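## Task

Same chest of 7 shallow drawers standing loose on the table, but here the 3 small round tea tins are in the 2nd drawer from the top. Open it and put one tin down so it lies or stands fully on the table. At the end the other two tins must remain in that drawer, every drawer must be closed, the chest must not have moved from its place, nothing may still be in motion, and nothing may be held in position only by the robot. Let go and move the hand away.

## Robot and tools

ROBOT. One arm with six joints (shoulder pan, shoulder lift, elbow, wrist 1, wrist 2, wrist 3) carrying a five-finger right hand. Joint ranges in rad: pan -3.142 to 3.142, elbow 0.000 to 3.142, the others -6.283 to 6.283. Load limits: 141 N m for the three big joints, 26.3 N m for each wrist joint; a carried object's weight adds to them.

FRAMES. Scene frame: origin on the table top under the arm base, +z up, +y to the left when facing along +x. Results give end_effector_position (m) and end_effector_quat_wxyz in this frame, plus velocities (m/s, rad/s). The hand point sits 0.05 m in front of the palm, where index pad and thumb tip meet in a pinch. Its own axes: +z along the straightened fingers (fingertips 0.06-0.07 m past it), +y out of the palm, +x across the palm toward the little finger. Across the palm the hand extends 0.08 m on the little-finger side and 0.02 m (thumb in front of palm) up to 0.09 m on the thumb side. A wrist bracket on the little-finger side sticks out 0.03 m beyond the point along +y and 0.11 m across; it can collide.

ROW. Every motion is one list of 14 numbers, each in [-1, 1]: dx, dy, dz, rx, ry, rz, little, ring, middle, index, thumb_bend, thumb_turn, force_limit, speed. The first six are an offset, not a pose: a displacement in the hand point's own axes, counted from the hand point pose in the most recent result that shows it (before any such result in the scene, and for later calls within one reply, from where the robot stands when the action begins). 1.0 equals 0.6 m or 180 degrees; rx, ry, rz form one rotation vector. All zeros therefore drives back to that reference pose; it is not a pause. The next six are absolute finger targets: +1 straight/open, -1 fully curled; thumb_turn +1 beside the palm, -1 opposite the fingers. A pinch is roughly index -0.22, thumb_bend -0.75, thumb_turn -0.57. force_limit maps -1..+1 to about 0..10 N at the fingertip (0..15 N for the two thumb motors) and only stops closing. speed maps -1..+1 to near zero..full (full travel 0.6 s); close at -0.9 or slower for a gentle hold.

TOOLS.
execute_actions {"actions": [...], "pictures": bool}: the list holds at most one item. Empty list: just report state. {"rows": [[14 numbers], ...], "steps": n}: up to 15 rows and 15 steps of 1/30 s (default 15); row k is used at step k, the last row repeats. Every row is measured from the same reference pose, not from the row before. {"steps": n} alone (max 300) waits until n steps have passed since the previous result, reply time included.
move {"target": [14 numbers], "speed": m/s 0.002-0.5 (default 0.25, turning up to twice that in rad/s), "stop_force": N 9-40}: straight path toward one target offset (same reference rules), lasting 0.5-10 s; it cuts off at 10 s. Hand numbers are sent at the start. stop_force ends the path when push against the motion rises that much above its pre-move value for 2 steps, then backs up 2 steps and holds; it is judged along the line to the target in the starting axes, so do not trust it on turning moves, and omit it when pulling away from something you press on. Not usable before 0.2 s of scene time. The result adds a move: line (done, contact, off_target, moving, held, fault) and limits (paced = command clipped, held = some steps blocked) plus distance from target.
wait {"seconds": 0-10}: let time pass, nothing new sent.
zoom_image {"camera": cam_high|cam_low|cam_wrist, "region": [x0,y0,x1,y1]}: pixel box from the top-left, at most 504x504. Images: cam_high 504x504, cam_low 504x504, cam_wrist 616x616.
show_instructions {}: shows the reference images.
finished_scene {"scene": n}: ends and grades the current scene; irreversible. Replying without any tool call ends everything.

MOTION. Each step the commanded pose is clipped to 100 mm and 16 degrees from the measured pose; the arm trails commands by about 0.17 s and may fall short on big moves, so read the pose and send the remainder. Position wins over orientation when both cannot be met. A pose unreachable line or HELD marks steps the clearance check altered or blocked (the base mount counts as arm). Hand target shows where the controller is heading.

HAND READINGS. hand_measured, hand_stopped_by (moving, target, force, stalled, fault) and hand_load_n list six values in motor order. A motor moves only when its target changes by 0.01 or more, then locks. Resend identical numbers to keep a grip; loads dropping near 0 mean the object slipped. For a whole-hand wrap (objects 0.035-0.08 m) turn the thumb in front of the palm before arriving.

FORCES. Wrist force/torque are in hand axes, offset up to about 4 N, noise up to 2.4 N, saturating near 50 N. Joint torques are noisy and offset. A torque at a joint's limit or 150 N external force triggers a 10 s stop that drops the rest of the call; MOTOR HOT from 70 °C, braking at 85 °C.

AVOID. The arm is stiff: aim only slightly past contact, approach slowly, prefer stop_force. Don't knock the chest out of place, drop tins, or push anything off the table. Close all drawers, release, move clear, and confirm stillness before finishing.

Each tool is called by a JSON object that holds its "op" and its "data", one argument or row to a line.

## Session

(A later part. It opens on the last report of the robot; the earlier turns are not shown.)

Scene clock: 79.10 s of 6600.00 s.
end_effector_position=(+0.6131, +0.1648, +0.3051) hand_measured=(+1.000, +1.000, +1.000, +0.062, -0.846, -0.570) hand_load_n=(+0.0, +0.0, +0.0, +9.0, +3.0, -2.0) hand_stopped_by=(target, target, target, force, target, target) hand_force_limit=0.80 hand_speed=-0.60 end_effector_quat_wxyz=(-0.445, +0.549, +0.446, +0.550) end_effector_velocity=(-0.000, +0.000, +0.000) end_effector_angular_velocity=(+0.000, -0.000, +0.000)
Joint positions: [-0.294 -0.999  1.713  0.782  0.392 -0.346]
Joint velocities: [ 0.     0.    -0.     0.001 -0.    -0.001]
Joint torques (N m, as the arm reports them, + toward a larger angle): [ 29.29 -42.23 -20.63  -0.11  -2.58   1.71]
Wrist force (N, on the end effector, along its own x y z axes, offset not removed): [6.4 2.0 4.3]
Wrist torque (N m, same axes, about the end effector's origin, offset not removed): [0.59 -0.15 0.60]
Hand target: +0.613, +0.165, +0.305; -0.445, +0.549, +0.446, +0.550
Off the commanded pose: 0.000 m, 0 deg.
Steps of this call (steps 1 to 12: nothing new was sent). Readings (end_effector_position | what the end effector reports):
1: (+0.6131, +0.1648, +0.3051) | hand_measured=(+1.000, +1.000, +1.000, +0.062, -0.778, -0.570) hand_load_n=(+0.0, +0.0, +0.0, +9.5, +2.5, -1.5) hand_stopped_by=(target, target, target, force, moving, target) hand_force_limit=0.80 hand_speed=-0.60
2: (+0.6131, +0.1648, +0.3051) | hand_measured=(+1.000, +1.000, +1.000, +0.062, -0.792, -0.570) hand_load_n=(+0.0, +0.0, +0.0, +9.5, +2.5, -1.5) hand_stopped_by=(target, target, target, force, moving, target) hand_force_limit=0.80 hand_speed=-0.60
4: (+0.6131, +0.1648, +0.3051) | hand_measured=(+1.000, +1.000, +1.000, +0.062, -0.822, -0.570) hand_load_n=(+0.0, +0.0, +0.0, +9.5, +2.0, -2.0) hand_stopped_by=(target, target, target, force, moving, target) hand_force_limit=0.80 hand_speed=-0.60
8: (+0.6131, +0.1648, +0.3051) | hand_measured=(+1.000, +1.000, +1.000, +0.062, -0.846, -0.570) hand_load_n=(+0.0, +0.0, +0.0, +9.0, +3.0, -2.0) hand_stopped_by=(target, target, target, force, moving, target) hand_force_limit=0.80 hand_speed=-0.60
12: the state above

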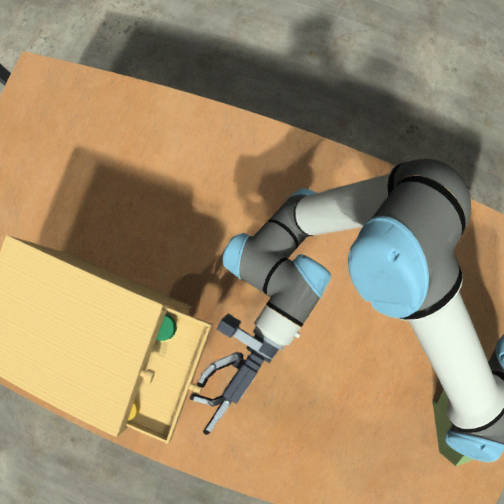

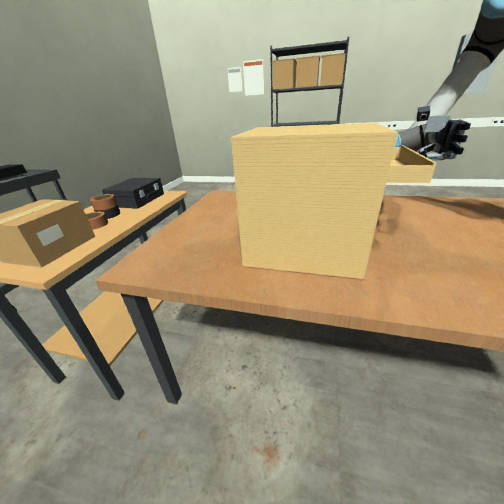

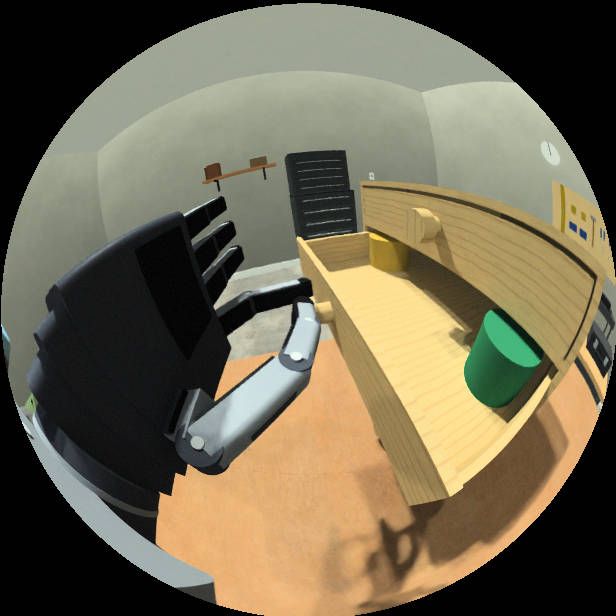

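{"op": "execute_actions", "data": {
  "actions": [
    {"rows":[[0,0,0,0,0,0,1,1,1,0.32,-0.6,-0.57,0.8,0.3]],"steps":10}
  ],
  "pictures": false
}}

{"op": "move", "data": {
  "target": [-0.014,0.004,0.008,0,0,0,1,1,1,0.32,-0.6,-0.57,0.8,0],
  "speed": 0.015
}}

{"op": "zoom_image", "data": {
  "camera": "cam_high",
  "region": [150,320,270,440]
}}

{"op": "zoom_image", "data": {
  "camera": "cam_wrist",
  "region": [240,240,400,400]
}}

Scene clock: 81.30 s of 6600.00 s.
end_effector_position=(+0.6132, +0.1648, +0.3052) hand_measured=(+1.000, +1.000, +1.000, +0.320, -0.600, -0.570) hand_load_n=(+0.0, +0.0, +0.0, +0.0, +0.0, +0.0) hand_stopped_by=(target, target, target, target, moving, target) hand_force_limit=0.80 hand_speed=0.30 end_effector_quat_wxyz=(-0.445, +0.549, +0.446, +0.550) end_effector_velocity=(-0.000, +0.000, +0.000) end_effector_angular_velocity=(+0.001, +0.001, +0.001)
Joint positions: [-0.294 -0.999  1.713  0.782  0.392 -0.346]
Joint velocities: [ 0.    -0.     0.001  0.    -0.    -0.   ]
Joint torques (N m, as the arm reports them, + toward a larger angle): [ 26.95 -41.94 -12.37   0.57   0.73   1.5 ]
Wrist force (N, on the end effector, along its own x y z axes, offset not removed): [-2.4 0.9 -1.1]
Wrist torque (N m, same axes, about the end effector's origin, offset not removed): [0.17 0.74 0.04]
Hand target: +0.613, +0.165, +0.305; -0.445, +0.549, +0.446, +0.550
Off the commanded pose: 0.000 m, 0 deg.
Steps of this call (steps 1 to 56: nothing new was sent; steps 57 to 66: all 10 steps of this action). Readings (end_effector_position | what the end effector reports):
57: (+0.6132, +0.1648, +0.3052) | hand_measured=(+1.000, +1.000, +1.000, +0.062, -0.846, -0.570) hand_load_n=(+0.0, +0.0, +0.0, +9.0, +3.0, -1.5) hand_stopped_by=(target, target, target, moving, moving, target) hand_force_limit=0.80 hand_speed=0.30
58: (+0.6132, +0.1648, +0.3052) | hand_measured=(+1.000, +1.000, +1.000, +0.062, -0.846, -0.570) hand_load_n=(+0.0, +0.0, +0.0, +9.0, +3.0, -1.5) hand_stopped_by=(target, target, target, moving, moving, target) hand_force_limit=0.80 hand_speed=0.30
60: (+0.6132, +0.1648, +0.3052) | hand_measured=(+1.000, +1.000, +1.000, +0.126, -0.806, -0.570) hand_load_n=(+0.0, +0.0, +0.0, +0.5, -0.5, -0.5) hand_stopped_by=(target, target, target, moving, moving, target) hand_force_limit=0.80 hand_speed=0.30
64: (+0.6132, +0.1648, +0.3052) | hand_measured=(+1.000, +1.000, +1.000, +0.320, -0.622, -0.570) hand_load_n=(+0.0, +0.0, +0.0, +0.0, +0.0, +0.0) hand_stopped_by=(target, target, target, moving, moving, target) hand_force_limit=0.80 hand_speed=0.30
66: the state above

Scene clock: 82.47 s of 6600.00 s.
end_effector_position=(+0.6164, +0.1689, +0.2970) hand_measured=(+1.000, +1.000, +1.000, +0.320, -0.600, -0.570) hand_load_n=(+0.0, +0.0, +0.0, +0.0, +0.0, -0.5) hand_stopped_by=(target, target, target, target, target, target) hand_force_limit=0.80 hand_speed=0.00 end_effector_quat_wxyz=(-0.445, +0.549, +0.446, +0.550) end_effector_velocity=(+0.001, +0.001, -0.002) end_effector_angular_velocity=(-0.000, +0.001, -0.001)
Joint positions: [-0.29  -0.978  1.698  0.766  0.393 -0.336]
Joint velocities: [ 0.     0.005 -0.004 -0.004  0.     0.003]
Joint torques (N m, as the arm reports them, + toward a larger angle): [ 33.81 -26.75 -20.48   0.13   1.23   1.55]
Wrist force (N, on the end effector, along its own x y z axes, offset not removed): [-0.6 -0.2 -1.9]
Wrist torque (N m, same axes, about the end effector's origin, offset not removed): [-0.01 0.44 0.14]
Hand target: +0.617, +0.169, +0.297; -0.445, +0.549, +0.446, +0.550
Off the commanded pose: 0.000 m, 0 deg.
move: done

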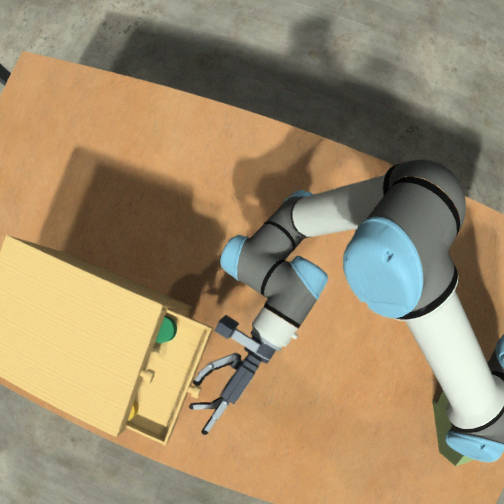

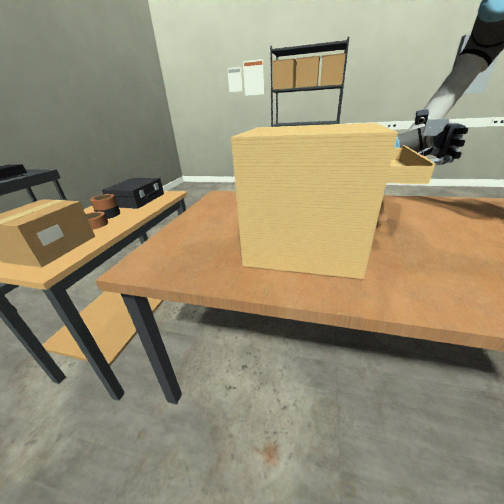

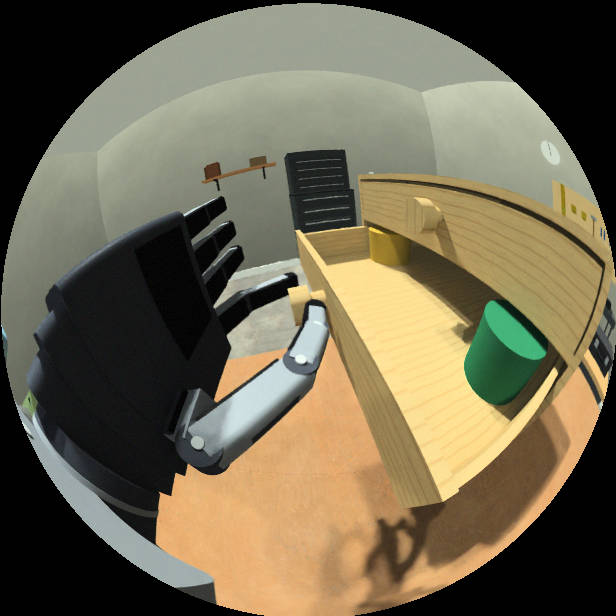

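Region (150, 320, 270, 440) of cam_high's 504x504 image, scaled by 4.200, with more detail than that image has.

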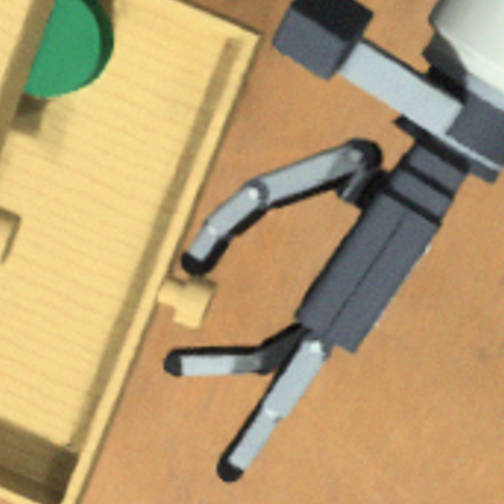

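Region (240, 240, 400, 400) of cam_wrist's 616x616 image, scaled by 3.150, with more detail than that image has.

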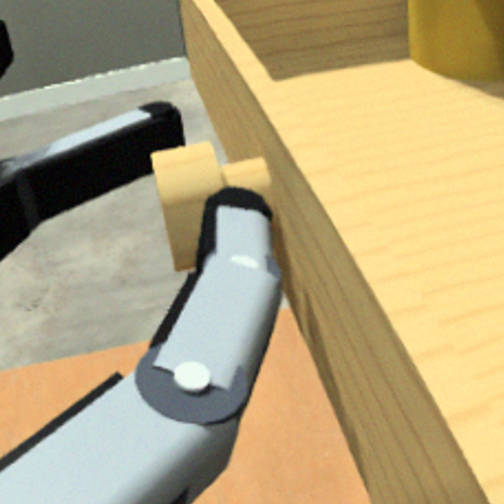

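{"op": "execute_actions", "data": {
  "actions": [
    {"rows":[[0,0,0,0,0,0,1,1,1,-0.5,-0.8,-0.57,0.7,-0.6]],"steps":15}
  ],
  "pictures": false
}}

{"op": "wait", "data": {
  "seconds": 0.4
}}

{"op": "zoom_image", "data": {
  "camera": "cam_high",
  "region": [150,320,270,440]
}}

{"op": "zoom_image", "data": {
  "camera": "cam_wrist",
  "region": [240,240,400,400]
}}

Scene clock: 84.93 s of 6600.00 s.
end_effector_position=(+0.6164, +0.1690, +0.2970) hand_measured=(+1.000, +1.000, +1.000, +0.130, -0.718, -0.570) hand_load_n=(+0.0, +0.0, +0.0, +11.5, +11.5, +0.0) hand_stopped_by=(target, target, target, force, force, target) hand_force_limit=0.70 hand_speed=-0.60 end_effector_quat_wxyz=(-0.445, +0.549, +0.446, +0.550) end_effector_velocity=(-0.000, +0.000, +0.000) end_effector_angular_velocity=(+0.000, -0.001, +0.000)
Joint positions: [-0.29  -0.978  1.698  0.766  0.393 -0.336]
Joint velocities: [ 0.001 -0.001  0.    -0.     0.     0.   ]
Joint torques (N m, as the arm reports them, + toward a larger angle): [ 17.91 -48.46   9.43   4.35   0.68  -1.87]
Wrist force (N, on the end effector, along its own x y z axes, offset not removed): [-0.6 1.1 -2.2]
Wrist torque (N m, same axes, about the end effector's origin, offset not removed): [0.37 0.15 0.41]
Hand target: +0.616, +0.169, +0.297; -0.445, +0.549, +0.446, +0.550
Off the commanded pose: 0.000 m, 0 deg.
Steps of this call (steps 1 to 59: nothing new was sent; steps 60 to 74: all 15 steps of this action). Readings (end_effector_position | what the end effector reports):
60: (+0.6165, +0.1690, +0.2968) | hand_measured=(+1.000, +1.000, +1.000, +0.320, -0.600, -0.570) hand_load_n=(+0.0, +0.0, +0.0, +0.0, +0.0, -0.5) hand_stopped_by=(target, target, target, moving, moving, target) hand_force_limit=0.70 hand_speed=-0.60
61: (+0.6165, +0.1690, +0.2968) | hand_measured=(+1.000, +1.000, +1.000, +0.320, -0.600, -0.570) hand_load_n=(+0.0, +0.0, +0.0, +0.0, +0.0, -0.5) hand_stopped_by=(target, target, target, moving, moving, target) hand_force_limit=0.70 hand_speed=-0.60
63: (+0.6165, +0.1690, +0.2968) | hand_measured=(+1.000, +1.000, +1.000, +0.300, -0.612, -0.570) hand_load_n=(+0.0, +0.0, +0.0, +0.0, +1.5, -0.5) hand_stopped_by=(target, target, target, moving, moving, target) hand_force_limit=0.70 hand_speed=-0.60
67: (+0.6165, +0.1690, +0.2969) | hand_measured=(+1.000, +1.000, +1.000, +0.210, -0.662, -0.570) hand_load_n=(+0.0, +0.0, +0.0, +0.0, +5.5, +0.0) hand_stopped_by=(target, target, target, moving, moving, target) hand_force_limit=0.70 hand_speed=-0.60
74: the state above

Scene clock: 85.33 s of 6600.00 s.
end_effector_position=(+0.6164, +0.1689, +0.2970) hand_measured=(+1.000, +1.000, +1.000, +0.130, -0.718, -0.570) hand_load_n=(+0.0, +0.0, +0.0, +12.0, +11.5, +0.0) hand_stopped_by=(target, target, target, force, force, target) hand_force_limit=0.70 hand_speed=-0.60 end_effector_quat_wxyz=(-0.445, +0.549, +0.446, +0.550) end_effector_velocity=(-0.000, +0.000, -0.000) end_effector_angular_velocity=(+0.000, +0.001, +0.000)
Joint positions: [-0.29  -0.978  1.698  0.766  0.393 -0.336]
Joint velocities: [ 0.  0.  0.  0. -0.  0.]
Joint torques (N m, as the arm reports them, + toward a larger angle): [  8.64 -49.23   8.96   4.15  -0.14  -1.83]
Wrist force (N, on the end effector, along its own x y z axes, offset not removed): [-1.0 0.3 -1.2]
Wrist torque (N m, same axes, about the end effector's origin, offset not removed): [0.23 0.18 0.27]
Hand target: +0.616, +0.169, +0.297; -0.445, +0.549, +0.446, +0.550
Off the commanded pose: 0.000 m, 0 deg.
Steps of this call (steps 1 to 12: nothing new was sent). Readings (end_effector_position | what the end effector reports):
1: (+0.6164, +0.1690, +0.2970) | hand_measured=(+1.000, +1.000, +1.000, +0.130, -0.718, -0.570) hand_load_n=(+0.0, +0.0, +0.0, +11.5, +11.5, +0.0) hand_stopped_by=(target, target, target, force, force, target) hand_force_limit=0.70 hand_speed=-0.60
2: (+0.6164, +0.1690, +0.2970) | hand_measured=(+1.000, +1.000, +1.000, +0.130, -0.718, -0.570) hand_load_n=(+0.0, +0.0, +0.0, +11.5, +11.5, +0.0) hand_stopped_by=(target, target, target, force, force, target) hand_force_limit=0.70 hand_speed=-0.60
4: (+0.6164, +0.1690, +0.2970) | hand_measured=(+1.000, +1.000, +1.000, +0.130, -0.718, -0.570) hand_load_n=(+0.0, +0.0, +0.0, +11.5, +11.5, +0.0) hand_stopped_by=(target, target, target, force, force, target) hand_force_limit=0.70 hand_speed=-0.60
8: (+0.6164, +0.1689, +0.2970) | hand_measured=(+1.000, +1.000, +1.000, +0.130, -0.718, -0.570) hand_load_n=(+0.0, +0.0, +0.0, +11.5, +11.5, +0.0) hand_stopped_by=(target, target, target, force, force, target) hand_force_limit=0.70 hand_speed=-0.60
12: the state above

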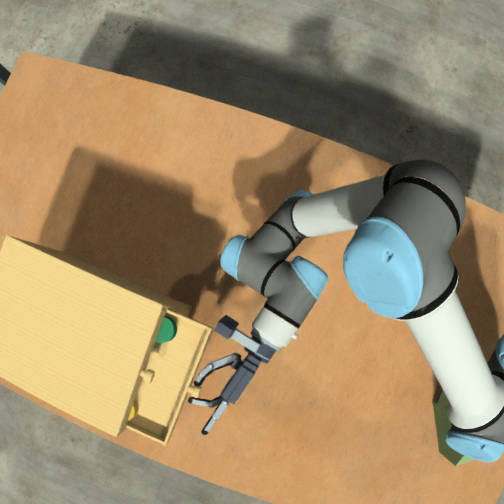

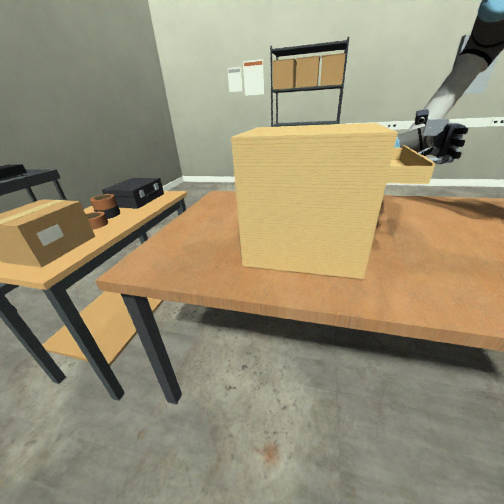

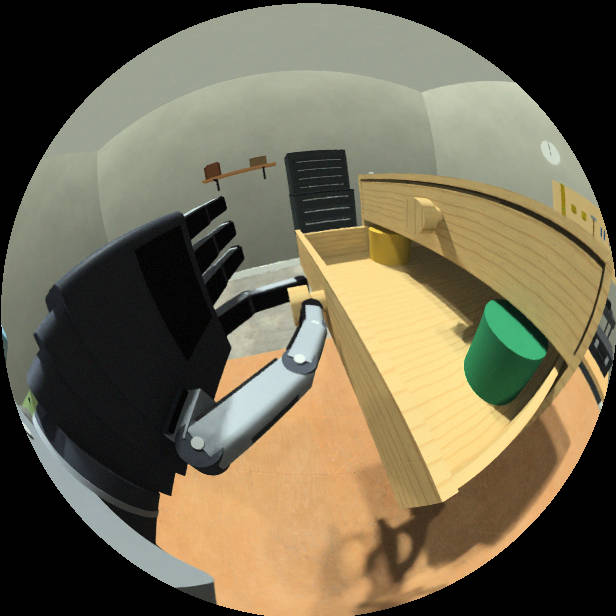

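Region (150, 320, 270, 440) of cam_high's 504x504 image, scaled by 4.200, with more detail than that image has.

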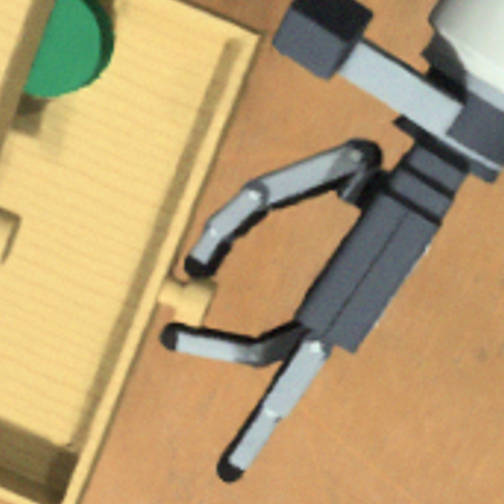

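Region (240, 240, 400, 400) of cam_wrist's 616x616 image, scaled by 3.150, with more detail than that image has.

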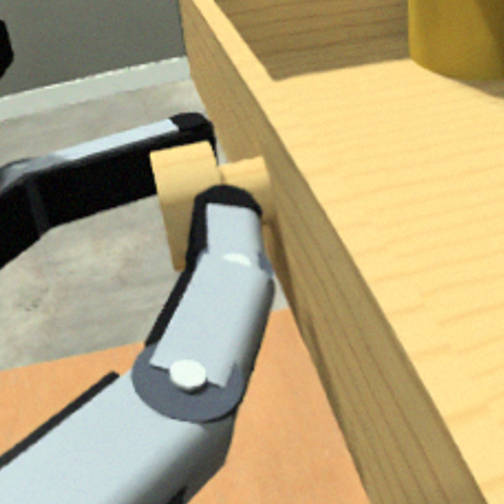

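{"op": "move", "data": {
  "target": [-0.003,-0.099,-0.016,0,0,0,1,1,1,-0.5,-0.8,-0.57,0.7,-0.6],
  "speed": 0.03
}}

Scene clock: 88.80 s of 6600.00 s.
end_effector_position=(+0.5566, +0.1719, +0.2951) hand_measured=(+1.000, +1.000, +1.000, +0.130, -0.716, -0.570) hand_load_n=(+0.0, +0.0, +0.0, +6.0, +17.0, -2.0) hand_stopped_by=(target, target, target, force, force, target) hand_force_limit=0.70 hand_speed=-0.60 end_effector_quat_wxyz=(-0.445, +0.549, +0.446, +0.550) end_effector_velocity=(-0.002, -0.000, -0.000) end_effector_angular_velocity=(+0.000, +0.001, +0.000)
Joint positions: [-0.335 -1.023  1.896  0.723  0.391 -0.453]
Joint velocities: [-0.003 -0.001  0.007  0.     0.    -0.006]
Joint torques (N m, as the arm reports them, + toward a larger angle): [ 12.24 -41.31  19.78   1.2    1.25  -1.05]
Wrist force (N, on the end effector, along its own x y z axes, offset not removed): [1.0 14.3 -10.5]
Wrist torque (N m, same axes, about the end effector's origin, offset not removed): [0.26 0.13 0.28]
Hand target: +0.556, +0.172, +0.295; -0.445, +0.549, +0.446, +0.550
Off the commanded pose: 0.000 m, 0 deg.
move: done

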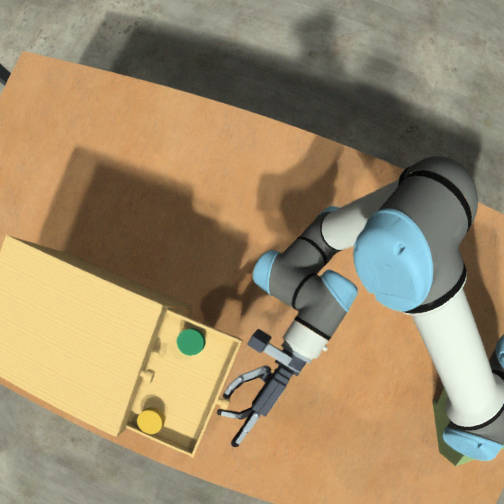

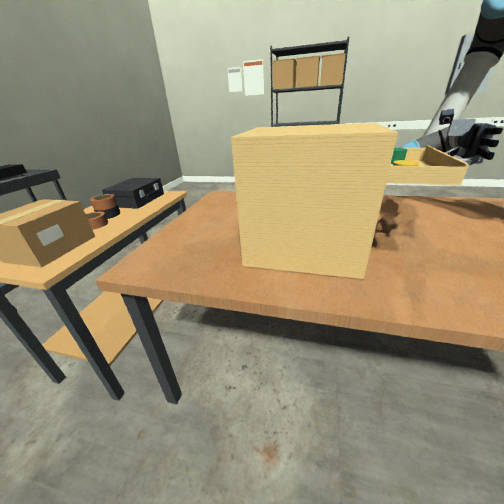

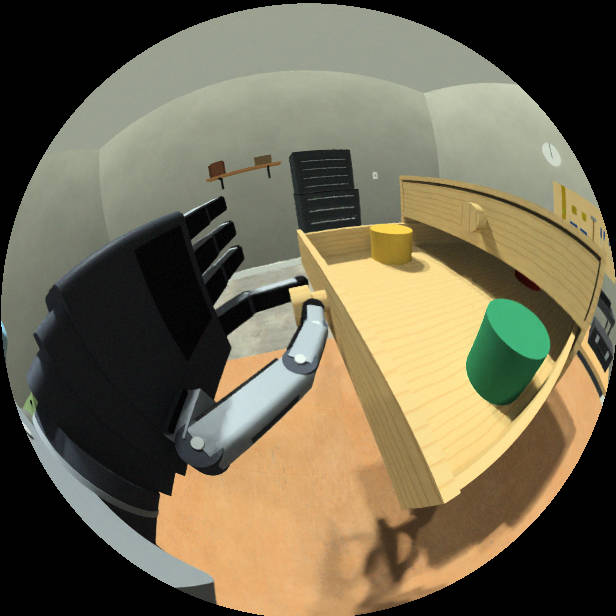

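{"op": "move", "data": {
  "target": [-0.002,-0.073,-0.019,0,0,0,1,1,1,-0.5,-0.8,-0.57,0.7,-0.6],
  "speed": 0.025
}}

Scene clock: 92.07 s of 6600.00 s.
end_effector_position=(+0.5116, +0.1698, +0.2938) hand_measured=(+1.000, +1.000, +1.000, +0.128, -0.724, -0.570) hand_load_n=(+0.0, +0.0, +0.0, +0.0, +0.0, +0.0) hand_stopped_by=(target, target, target, force, force, target) hand_force_limit=0.70 hand_speed=-0.60 end_effector_quat_wxyz=(-0.445, +0.549, +0.446, +0.550) end_effector_velocity=(-0.002, -0.001, -0.000) end_effector_angular_velocity=(-0.000, -0.001, -0.001)
Joint positions: [-0.389 -1.04   2.042  0.724  0.396 -0.595]
Joint velocities: [-0.004  0.     0.006  0.002  0.    -0.011]
Joint torques (N m, as the arm reports them, + toward a larger angle): [  3.03 -40.84  16.33   4.2    1.23  -1.51]
Wrist force (N, on the end effector, along its own x y z axes, offset not removed): [-1.0 0.3 0.9]
Wrist torque (N m, same axes, about the end effector's origin, offset not removed): [0.01 0.37 0.23]
Hand target: +0.511, +0.170, +0.294; -0.445, +0.549, +0.446, +0.550
Off the commanded pose: 0.000 m, 0 deg.
move: done

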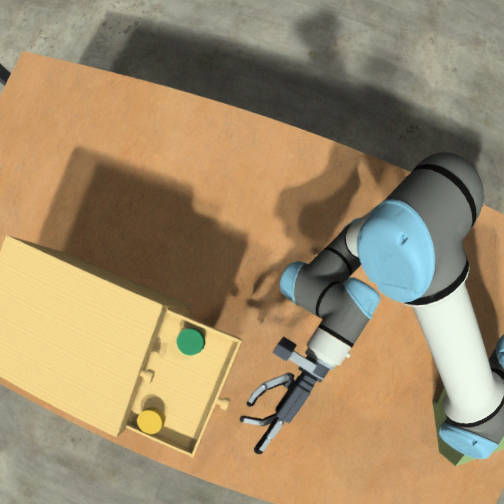

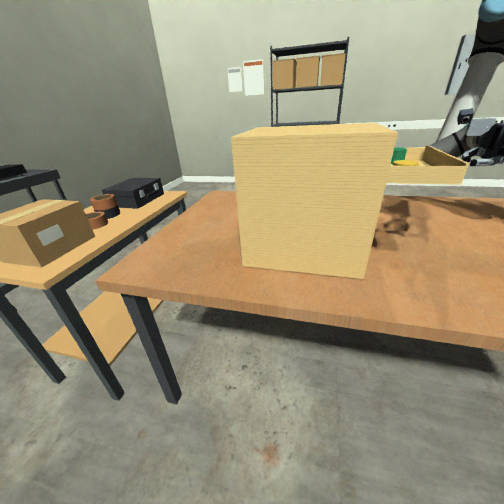

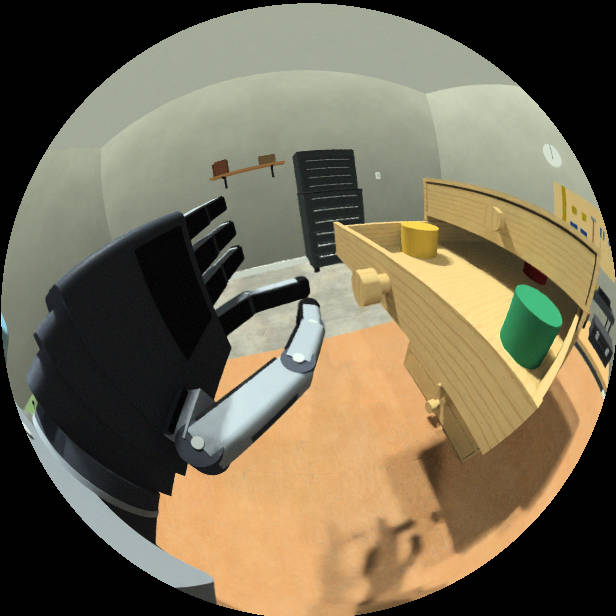

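{"op": "move", "data": {
  "target": [0.135,0,0.01,0,0,0,0.4,0.4,0.4,0.4,1,1,0,0.5],
  "speed": 0.2
}}

{"op": "move", "data": {
  "target": [0,0.1,0.045,-0.457,0.137,0.549,0.4,0.4,0.4,0.4,1,1,0,0.5],
  "speed": 0.3
}}

Scene clock: 108.53 s of 6600.00 s.
end_effector_position=(+0.5127, +0.1756, +0.3748) hand_measured=(+0.400, +0.400, +0.400, +0.400, +1.000, +1.000) hand_load_n=(+0.0, +0.0, +0.0, +0.0, +0.0, +0.0) hand_stopped_by=(target, target, target, target, target, target) hand_force_limit=0.00 hand_speed=0.50 end_effector_quat_wxyz=(-0.445, +0.549, +0.446, +0.550) end_effector_velocity=(-0.000, +0.000, -0.000) end_effector_angular_velocity=(-0.000, +0.001, -0.000)
Joint positions: [-0.285 -1.26   2.046  0.688  0.393 -0.323]
Joint velocities: [-0.    -0.001  0.001 -0.001  0.     0.001]
Joint torques (N m, as the arm reports them, + toward a larger angle): [ 28.96 -41.52 -18.59   0.12   1.08   1.88]
Wrist force (N, on the end effector, along its own x y z axes, offset not removed): [-0.4 -1.7 1.6]
Wrist torque (N m, same axes, about the end effector's origin, offset not removed): [-0.43 0.34 0.18]
Hand target: +0.513, +0.176, +0.375; -0.445, +0.549, +0.446, +0.550
Off the commanded pose: 0.000 m, 0 deg.
After step 90, 12.10 s passed at rest.
move: done

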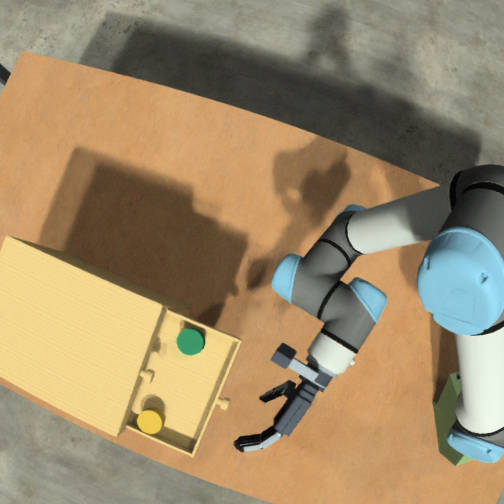

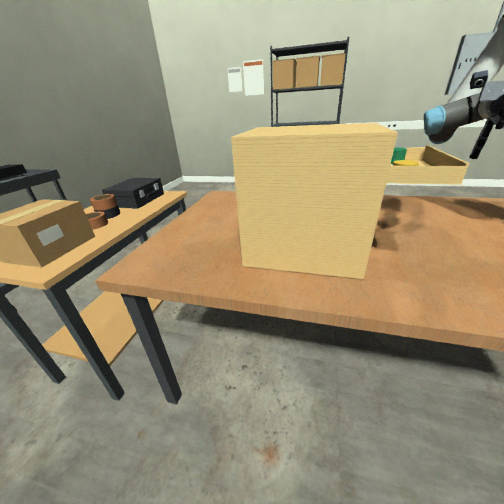

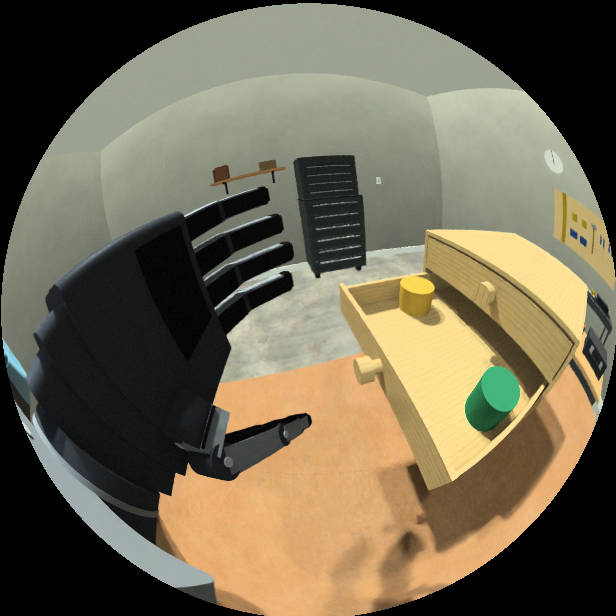

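Scene clock: 112.93 s of 6600.00 s.
end_effector_position=(+0.5768, +0.1894, +0.3749) hand_measured=(+0.400, +0.400, +0.400, +0.400, +1.000, +1.000) hand_load_n=(+0.0, +0.0, +0.0, +0.0, +0.0, +0.0) hand_stopped_by=(target, target, target, target, target, target) hand_force_limit=0.00 hand_speed=0.50 end_effector_quat_wxyz=(-0.325, +0.694, -0.582, +0.272) end_effector_velocity=(+0.001, +0.000, +0.000) end_effector_angular_velocity=(+0.004, +0.011, -0.006)
Joint positions: [ 0.415 -1.345  1.699  0.098  2.095  2.814]
Joint velocities: [ 0.001  0.006 -0.011  0.016  0.005  0.014]
Joint torques (N m, as the arm reports them, + toward a larger angle): [ 29.02 -14.67 -32.46   1.84   2.21   1.59]
Wrist force (N, on the end effector, along its own x y z axes, offset not removed): [-0.1 1.9 -0.4]
Wrist torque (N m, same axes, about the end effector's origin, offset not removed): [0.25 0.21 0.33]
Hand target: +0.577, +0.189, +0.375; -0.325, +0.694, -0.582, +0.271
Off the commanded pose: 0.000 m, 0 deg.
move: done

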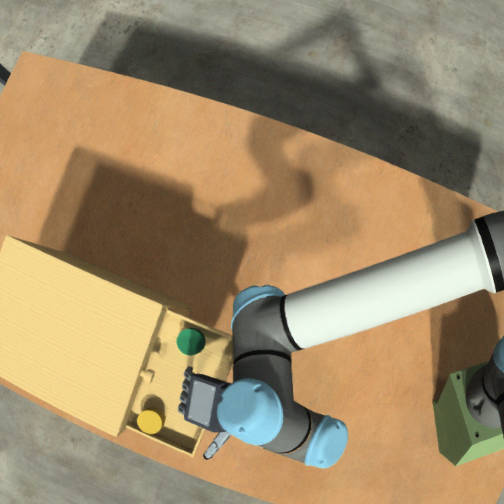

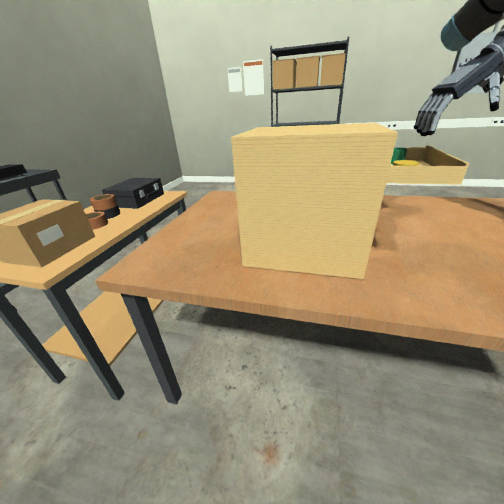

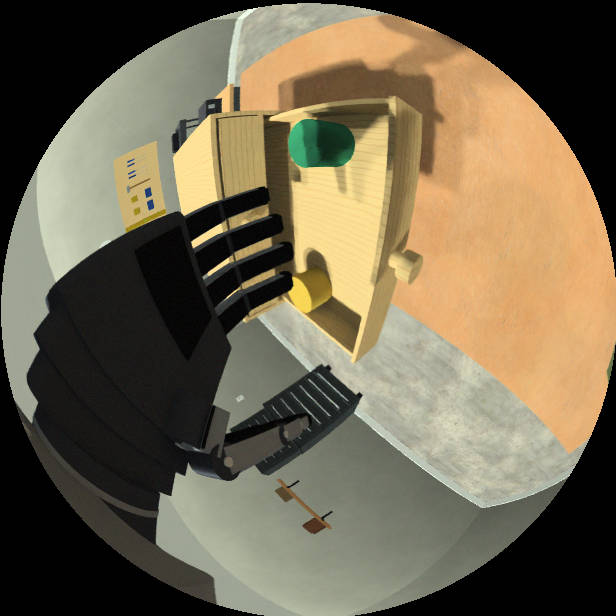

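{"op": "move", "data": {
  "target": [-0.004,0.08,0.035,0,0,0,0.4,0.4,0.4,0.4,1,1,0,0.5],
  "speed": 0.08
}}

{"op": "zoom_image", "data": {
  "camera": "cam_low",
  "region": [370,70,504,204]
}}

Scene clock: 116.00 s of 6600.00 s.
end_effector_position=(+0.5621, +0.1893, +0.3249) hand_measured=(+0.400, +0.400, +0.400, +0.400, +1.000, +1.000) hand_load_n=(+0.0, +0.0, +0.0, +0.0, +0.0, +0.0) hand_stopped_by=(target, target, target, target, target, target) hand_force_limit=0.00 hand_speed=0.50 end_effector_quat_wxyz=(-0.325, +0.694, -0.582, +0.272) end_effector_velocity=(-0.001, +0.000, -0.002) end_effector_angular_velocity=(+0.000, -0.001, +0.000)
Joint positions: [ 0.362 -1.339  1.819 -0.041  2.046  2.787]
Joint velocities: [-0.002  0.     0.006 -0.007 -0.002 -0.001]
Joint torques (N m, as the arm reports them, + toward a larger angle): [  3.08 -15.1   -2.01  -2.    -3.09  -1.9 ]
Wrist force (N, on the end effector, along its own x y z axes, offset not removed): [-0.5 1.7 -0.8]
Wrist torque (N m, same axes, about the end effector's origin, offset not removed): [0.41 0.32 0.31]
Hand target: +0.562, +0.189, +0.325; -0.325, +0.694, -0.582, +0.272
Off the commanded pose: 0.000 m, 0 deg.
move: done

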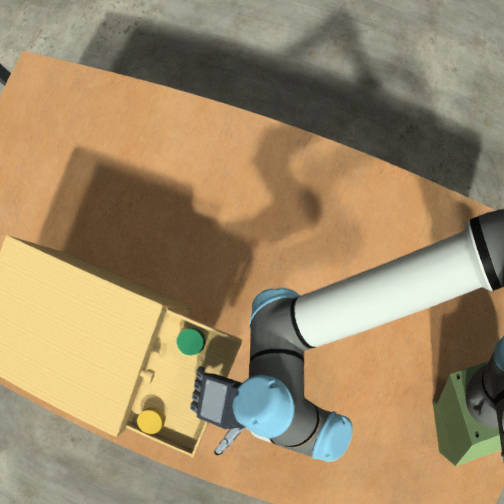

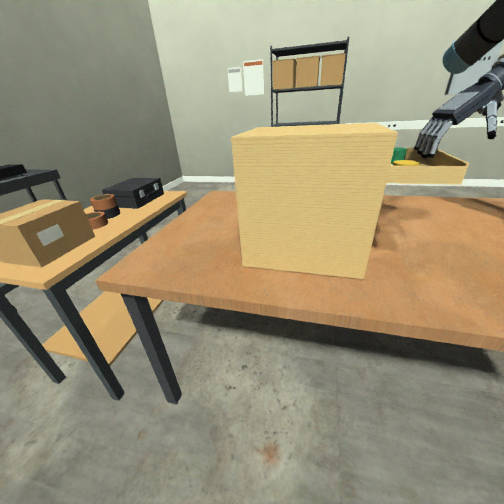

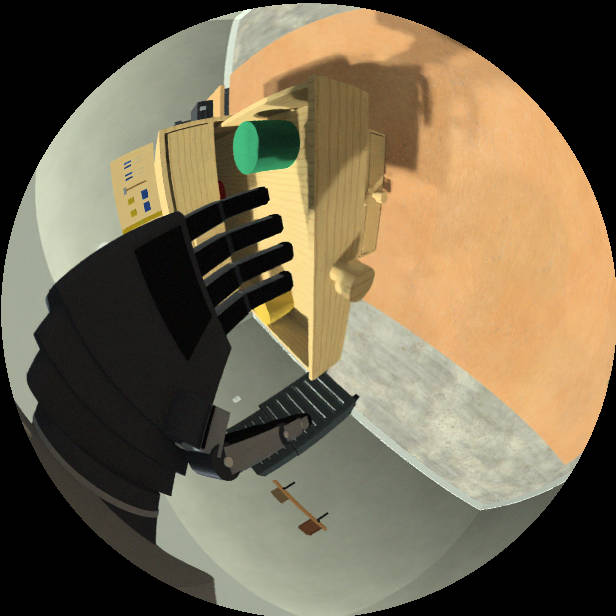

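Region (370, 70, 504, 204) of cam_low's 504x504 image, scaled by 3.761, with more detail than that image has.

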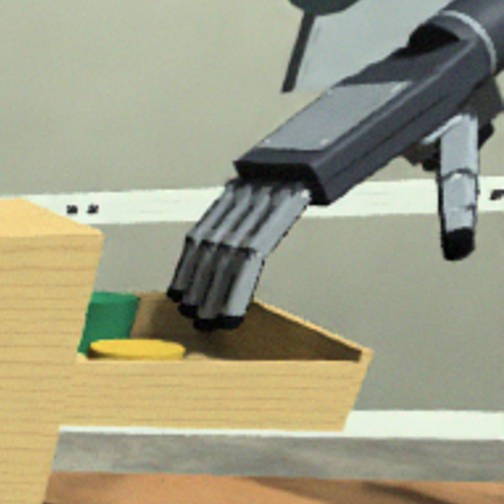

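{"op": "move", "data": {
  "target": [-0.008,0.057,-0.014,0,0,0,0.3,0.3,0.3,0.3,1,1,0,0.5],
  "speed": 0.04
}}

{"op": "zoom_image", "data": {
  "camera": "cam_low",
  "region": [370,70,504,204]
}}

Scene clock: 118.97 s of 6600.00 s.
end_effector_position=(+0.5336, +0.1891, +0.3041) hand_measured=(+0.300, +0.300, +0.300, +0.300, +1.000, +1.000) hand_load_n=(+0.0, +0.0, +0.0, +1.0, +0.0, +0.0) hand_stopped_by=(target, target, target, target, target, target) hand_force_limit=0.00 hand_speed=0.50 end_effector_quat_wxyz=(-0.325, +0.694, -0.582, +0.272) end_effector_velocity=(-0.001, +0.000, -0.001) end_effector_angular_velocity=(+0.001, -0.002, -0.000)
Joint positions: [ 0.355 -1.361  1.922 -0.124  2.04   2.784]
Joint velocities: [-0.    -0.001  0.006 -0.007 -0.001 -0.   ]
Joint torques (N m, as the arm reports them, + toward a larger angle): [  3.6  -34.52   1.87  -1.67  -3.16  -1.74]
Wrist force (N, on the end effector, along its own x y z axes, offset not removed): [-0.5 0.5 -1.4]
Wrist torque (N m, same axes, about the end effector's origin, offset not removed): [0.65 0.28 0.23]
Hand target: +0.533, +0.189, +0.304; -0.325, +0.694, -0.582, +0.272
Off the commanded pose: 0.000 m, 0 deg.
move: done

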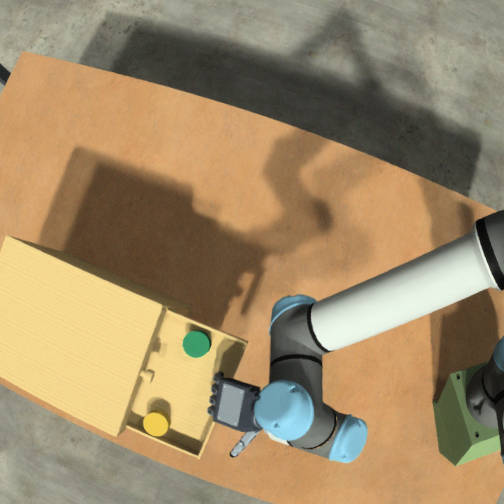

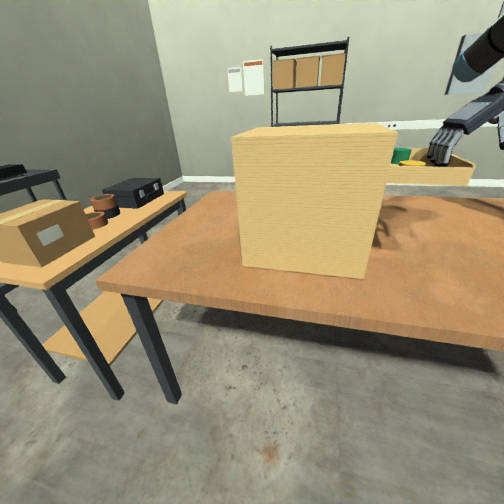

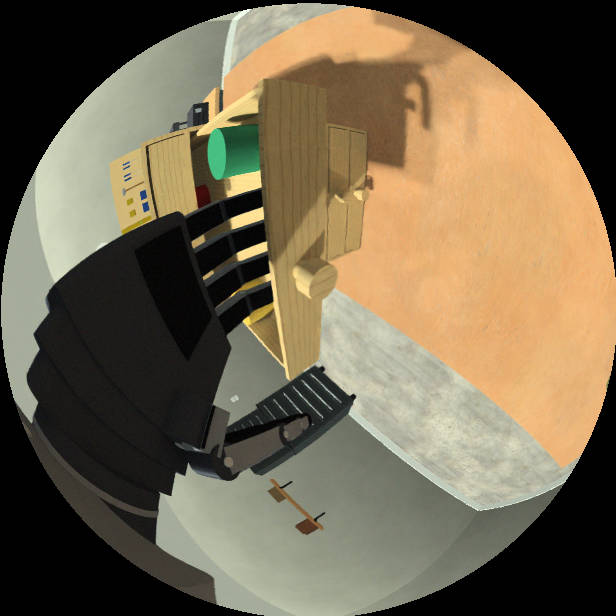

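Region (370, 70, 504, 204) of cam_low's 504x504 image, scaled by 3.761, with more detail than that image has.

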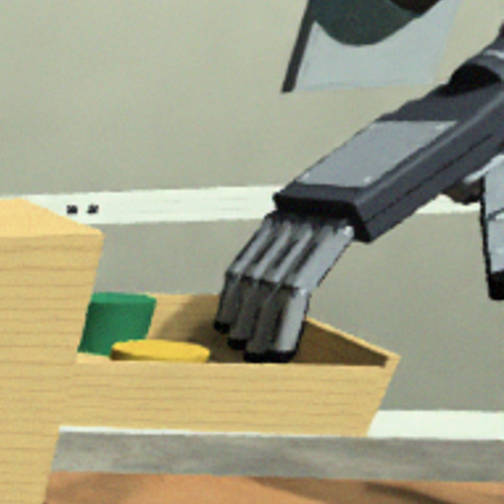

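{"op": "move", "data": {
  "target": [-0.017,0.052,-0.063,0,0,0,0.3,0.3,0.3,0.3,1,1,0,0.5],
  "speed": 0.03
}}

{"op": "zoom_image", "data": {
  "camera": "cam_high",
  "region": [110,300,280,470]
}}

Scene clock: 122.03 s of 6600.00 s.
end_effector_position=(+0.4838, +0.1906, +0.3044) hand_measured=(+0.300, +0.300, +0.300, +0.300, +1.000, +1.000) hand_load_n=(+0.0, +0.0, +0.0, +1.0, +0.0, +0.0) hand_stopped_by=(target, target, target, target, target, target) hand_force_limit=0.00 hand_speed=0.50 end_effector_quat_wxyz=(-0.325, +0.694, -0.582, +0.272) end_effector_velocity=(-0.003, +0.000, -0.000) end_effector_angular_velocity=(+0.000, +0.001, +0.001)
Joint positions: [ 0.401 -1.417  2.04  -0.174  2.082  2.807]
Joint velocities: [ 0.003 -0.003  0.007 -0.002  0.003  0.002]
Joint torques (N m, as the arm reports them, + toward a larger angle): [ 28.02 -32.04   2.77  -2.01   1.78   1.7 ]
Wrist force (N, on the end effector, along its own x y z axes, offset not removed): [-0.7 1.2 1.7]
Wrist torque (N m, same axes, about the end effector's origin, offset not removed): [0.18 0.60 0.24]
Hand target: +0.484, +0.191, +0.304; -0.325, +0.694, -0.582, +0.272
Off the commanded pose: 0.000 m, 0 deg.
move: done

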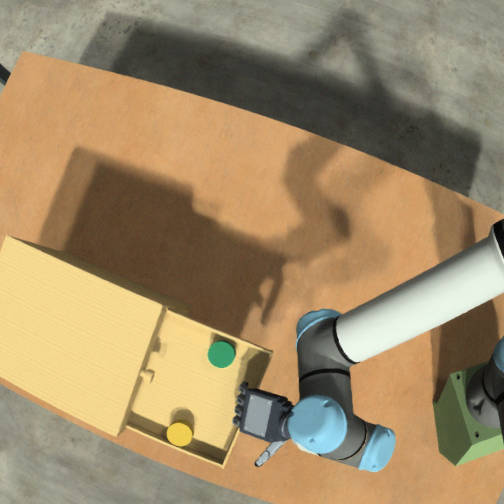

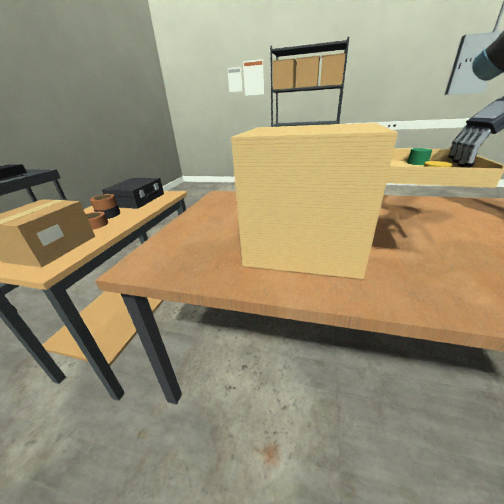

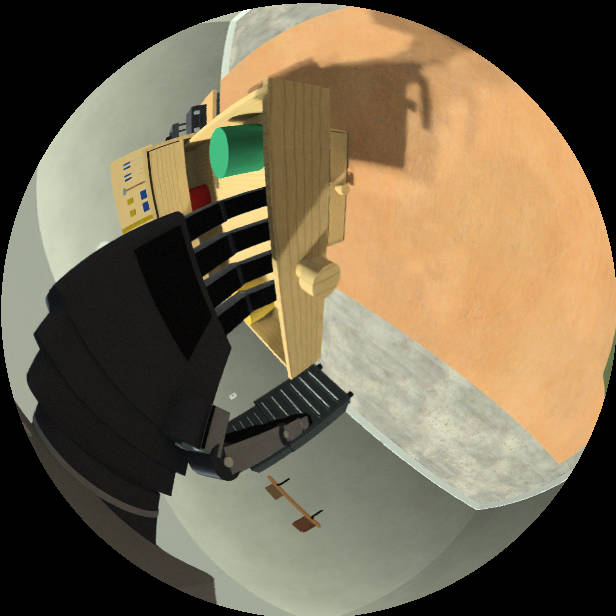

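Region (110, 300, 280, 470) of cam_high's 504x504 image, scaled by 2.965, with more detail than that image has.

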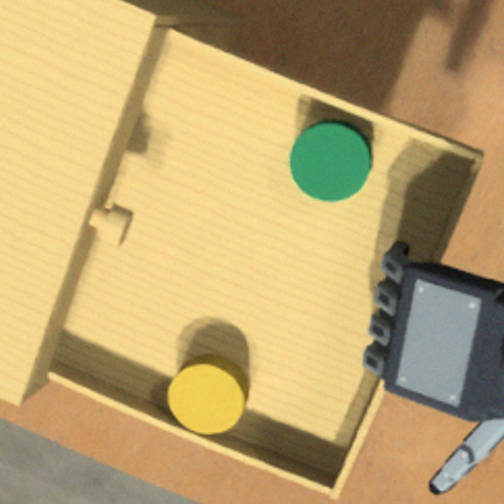

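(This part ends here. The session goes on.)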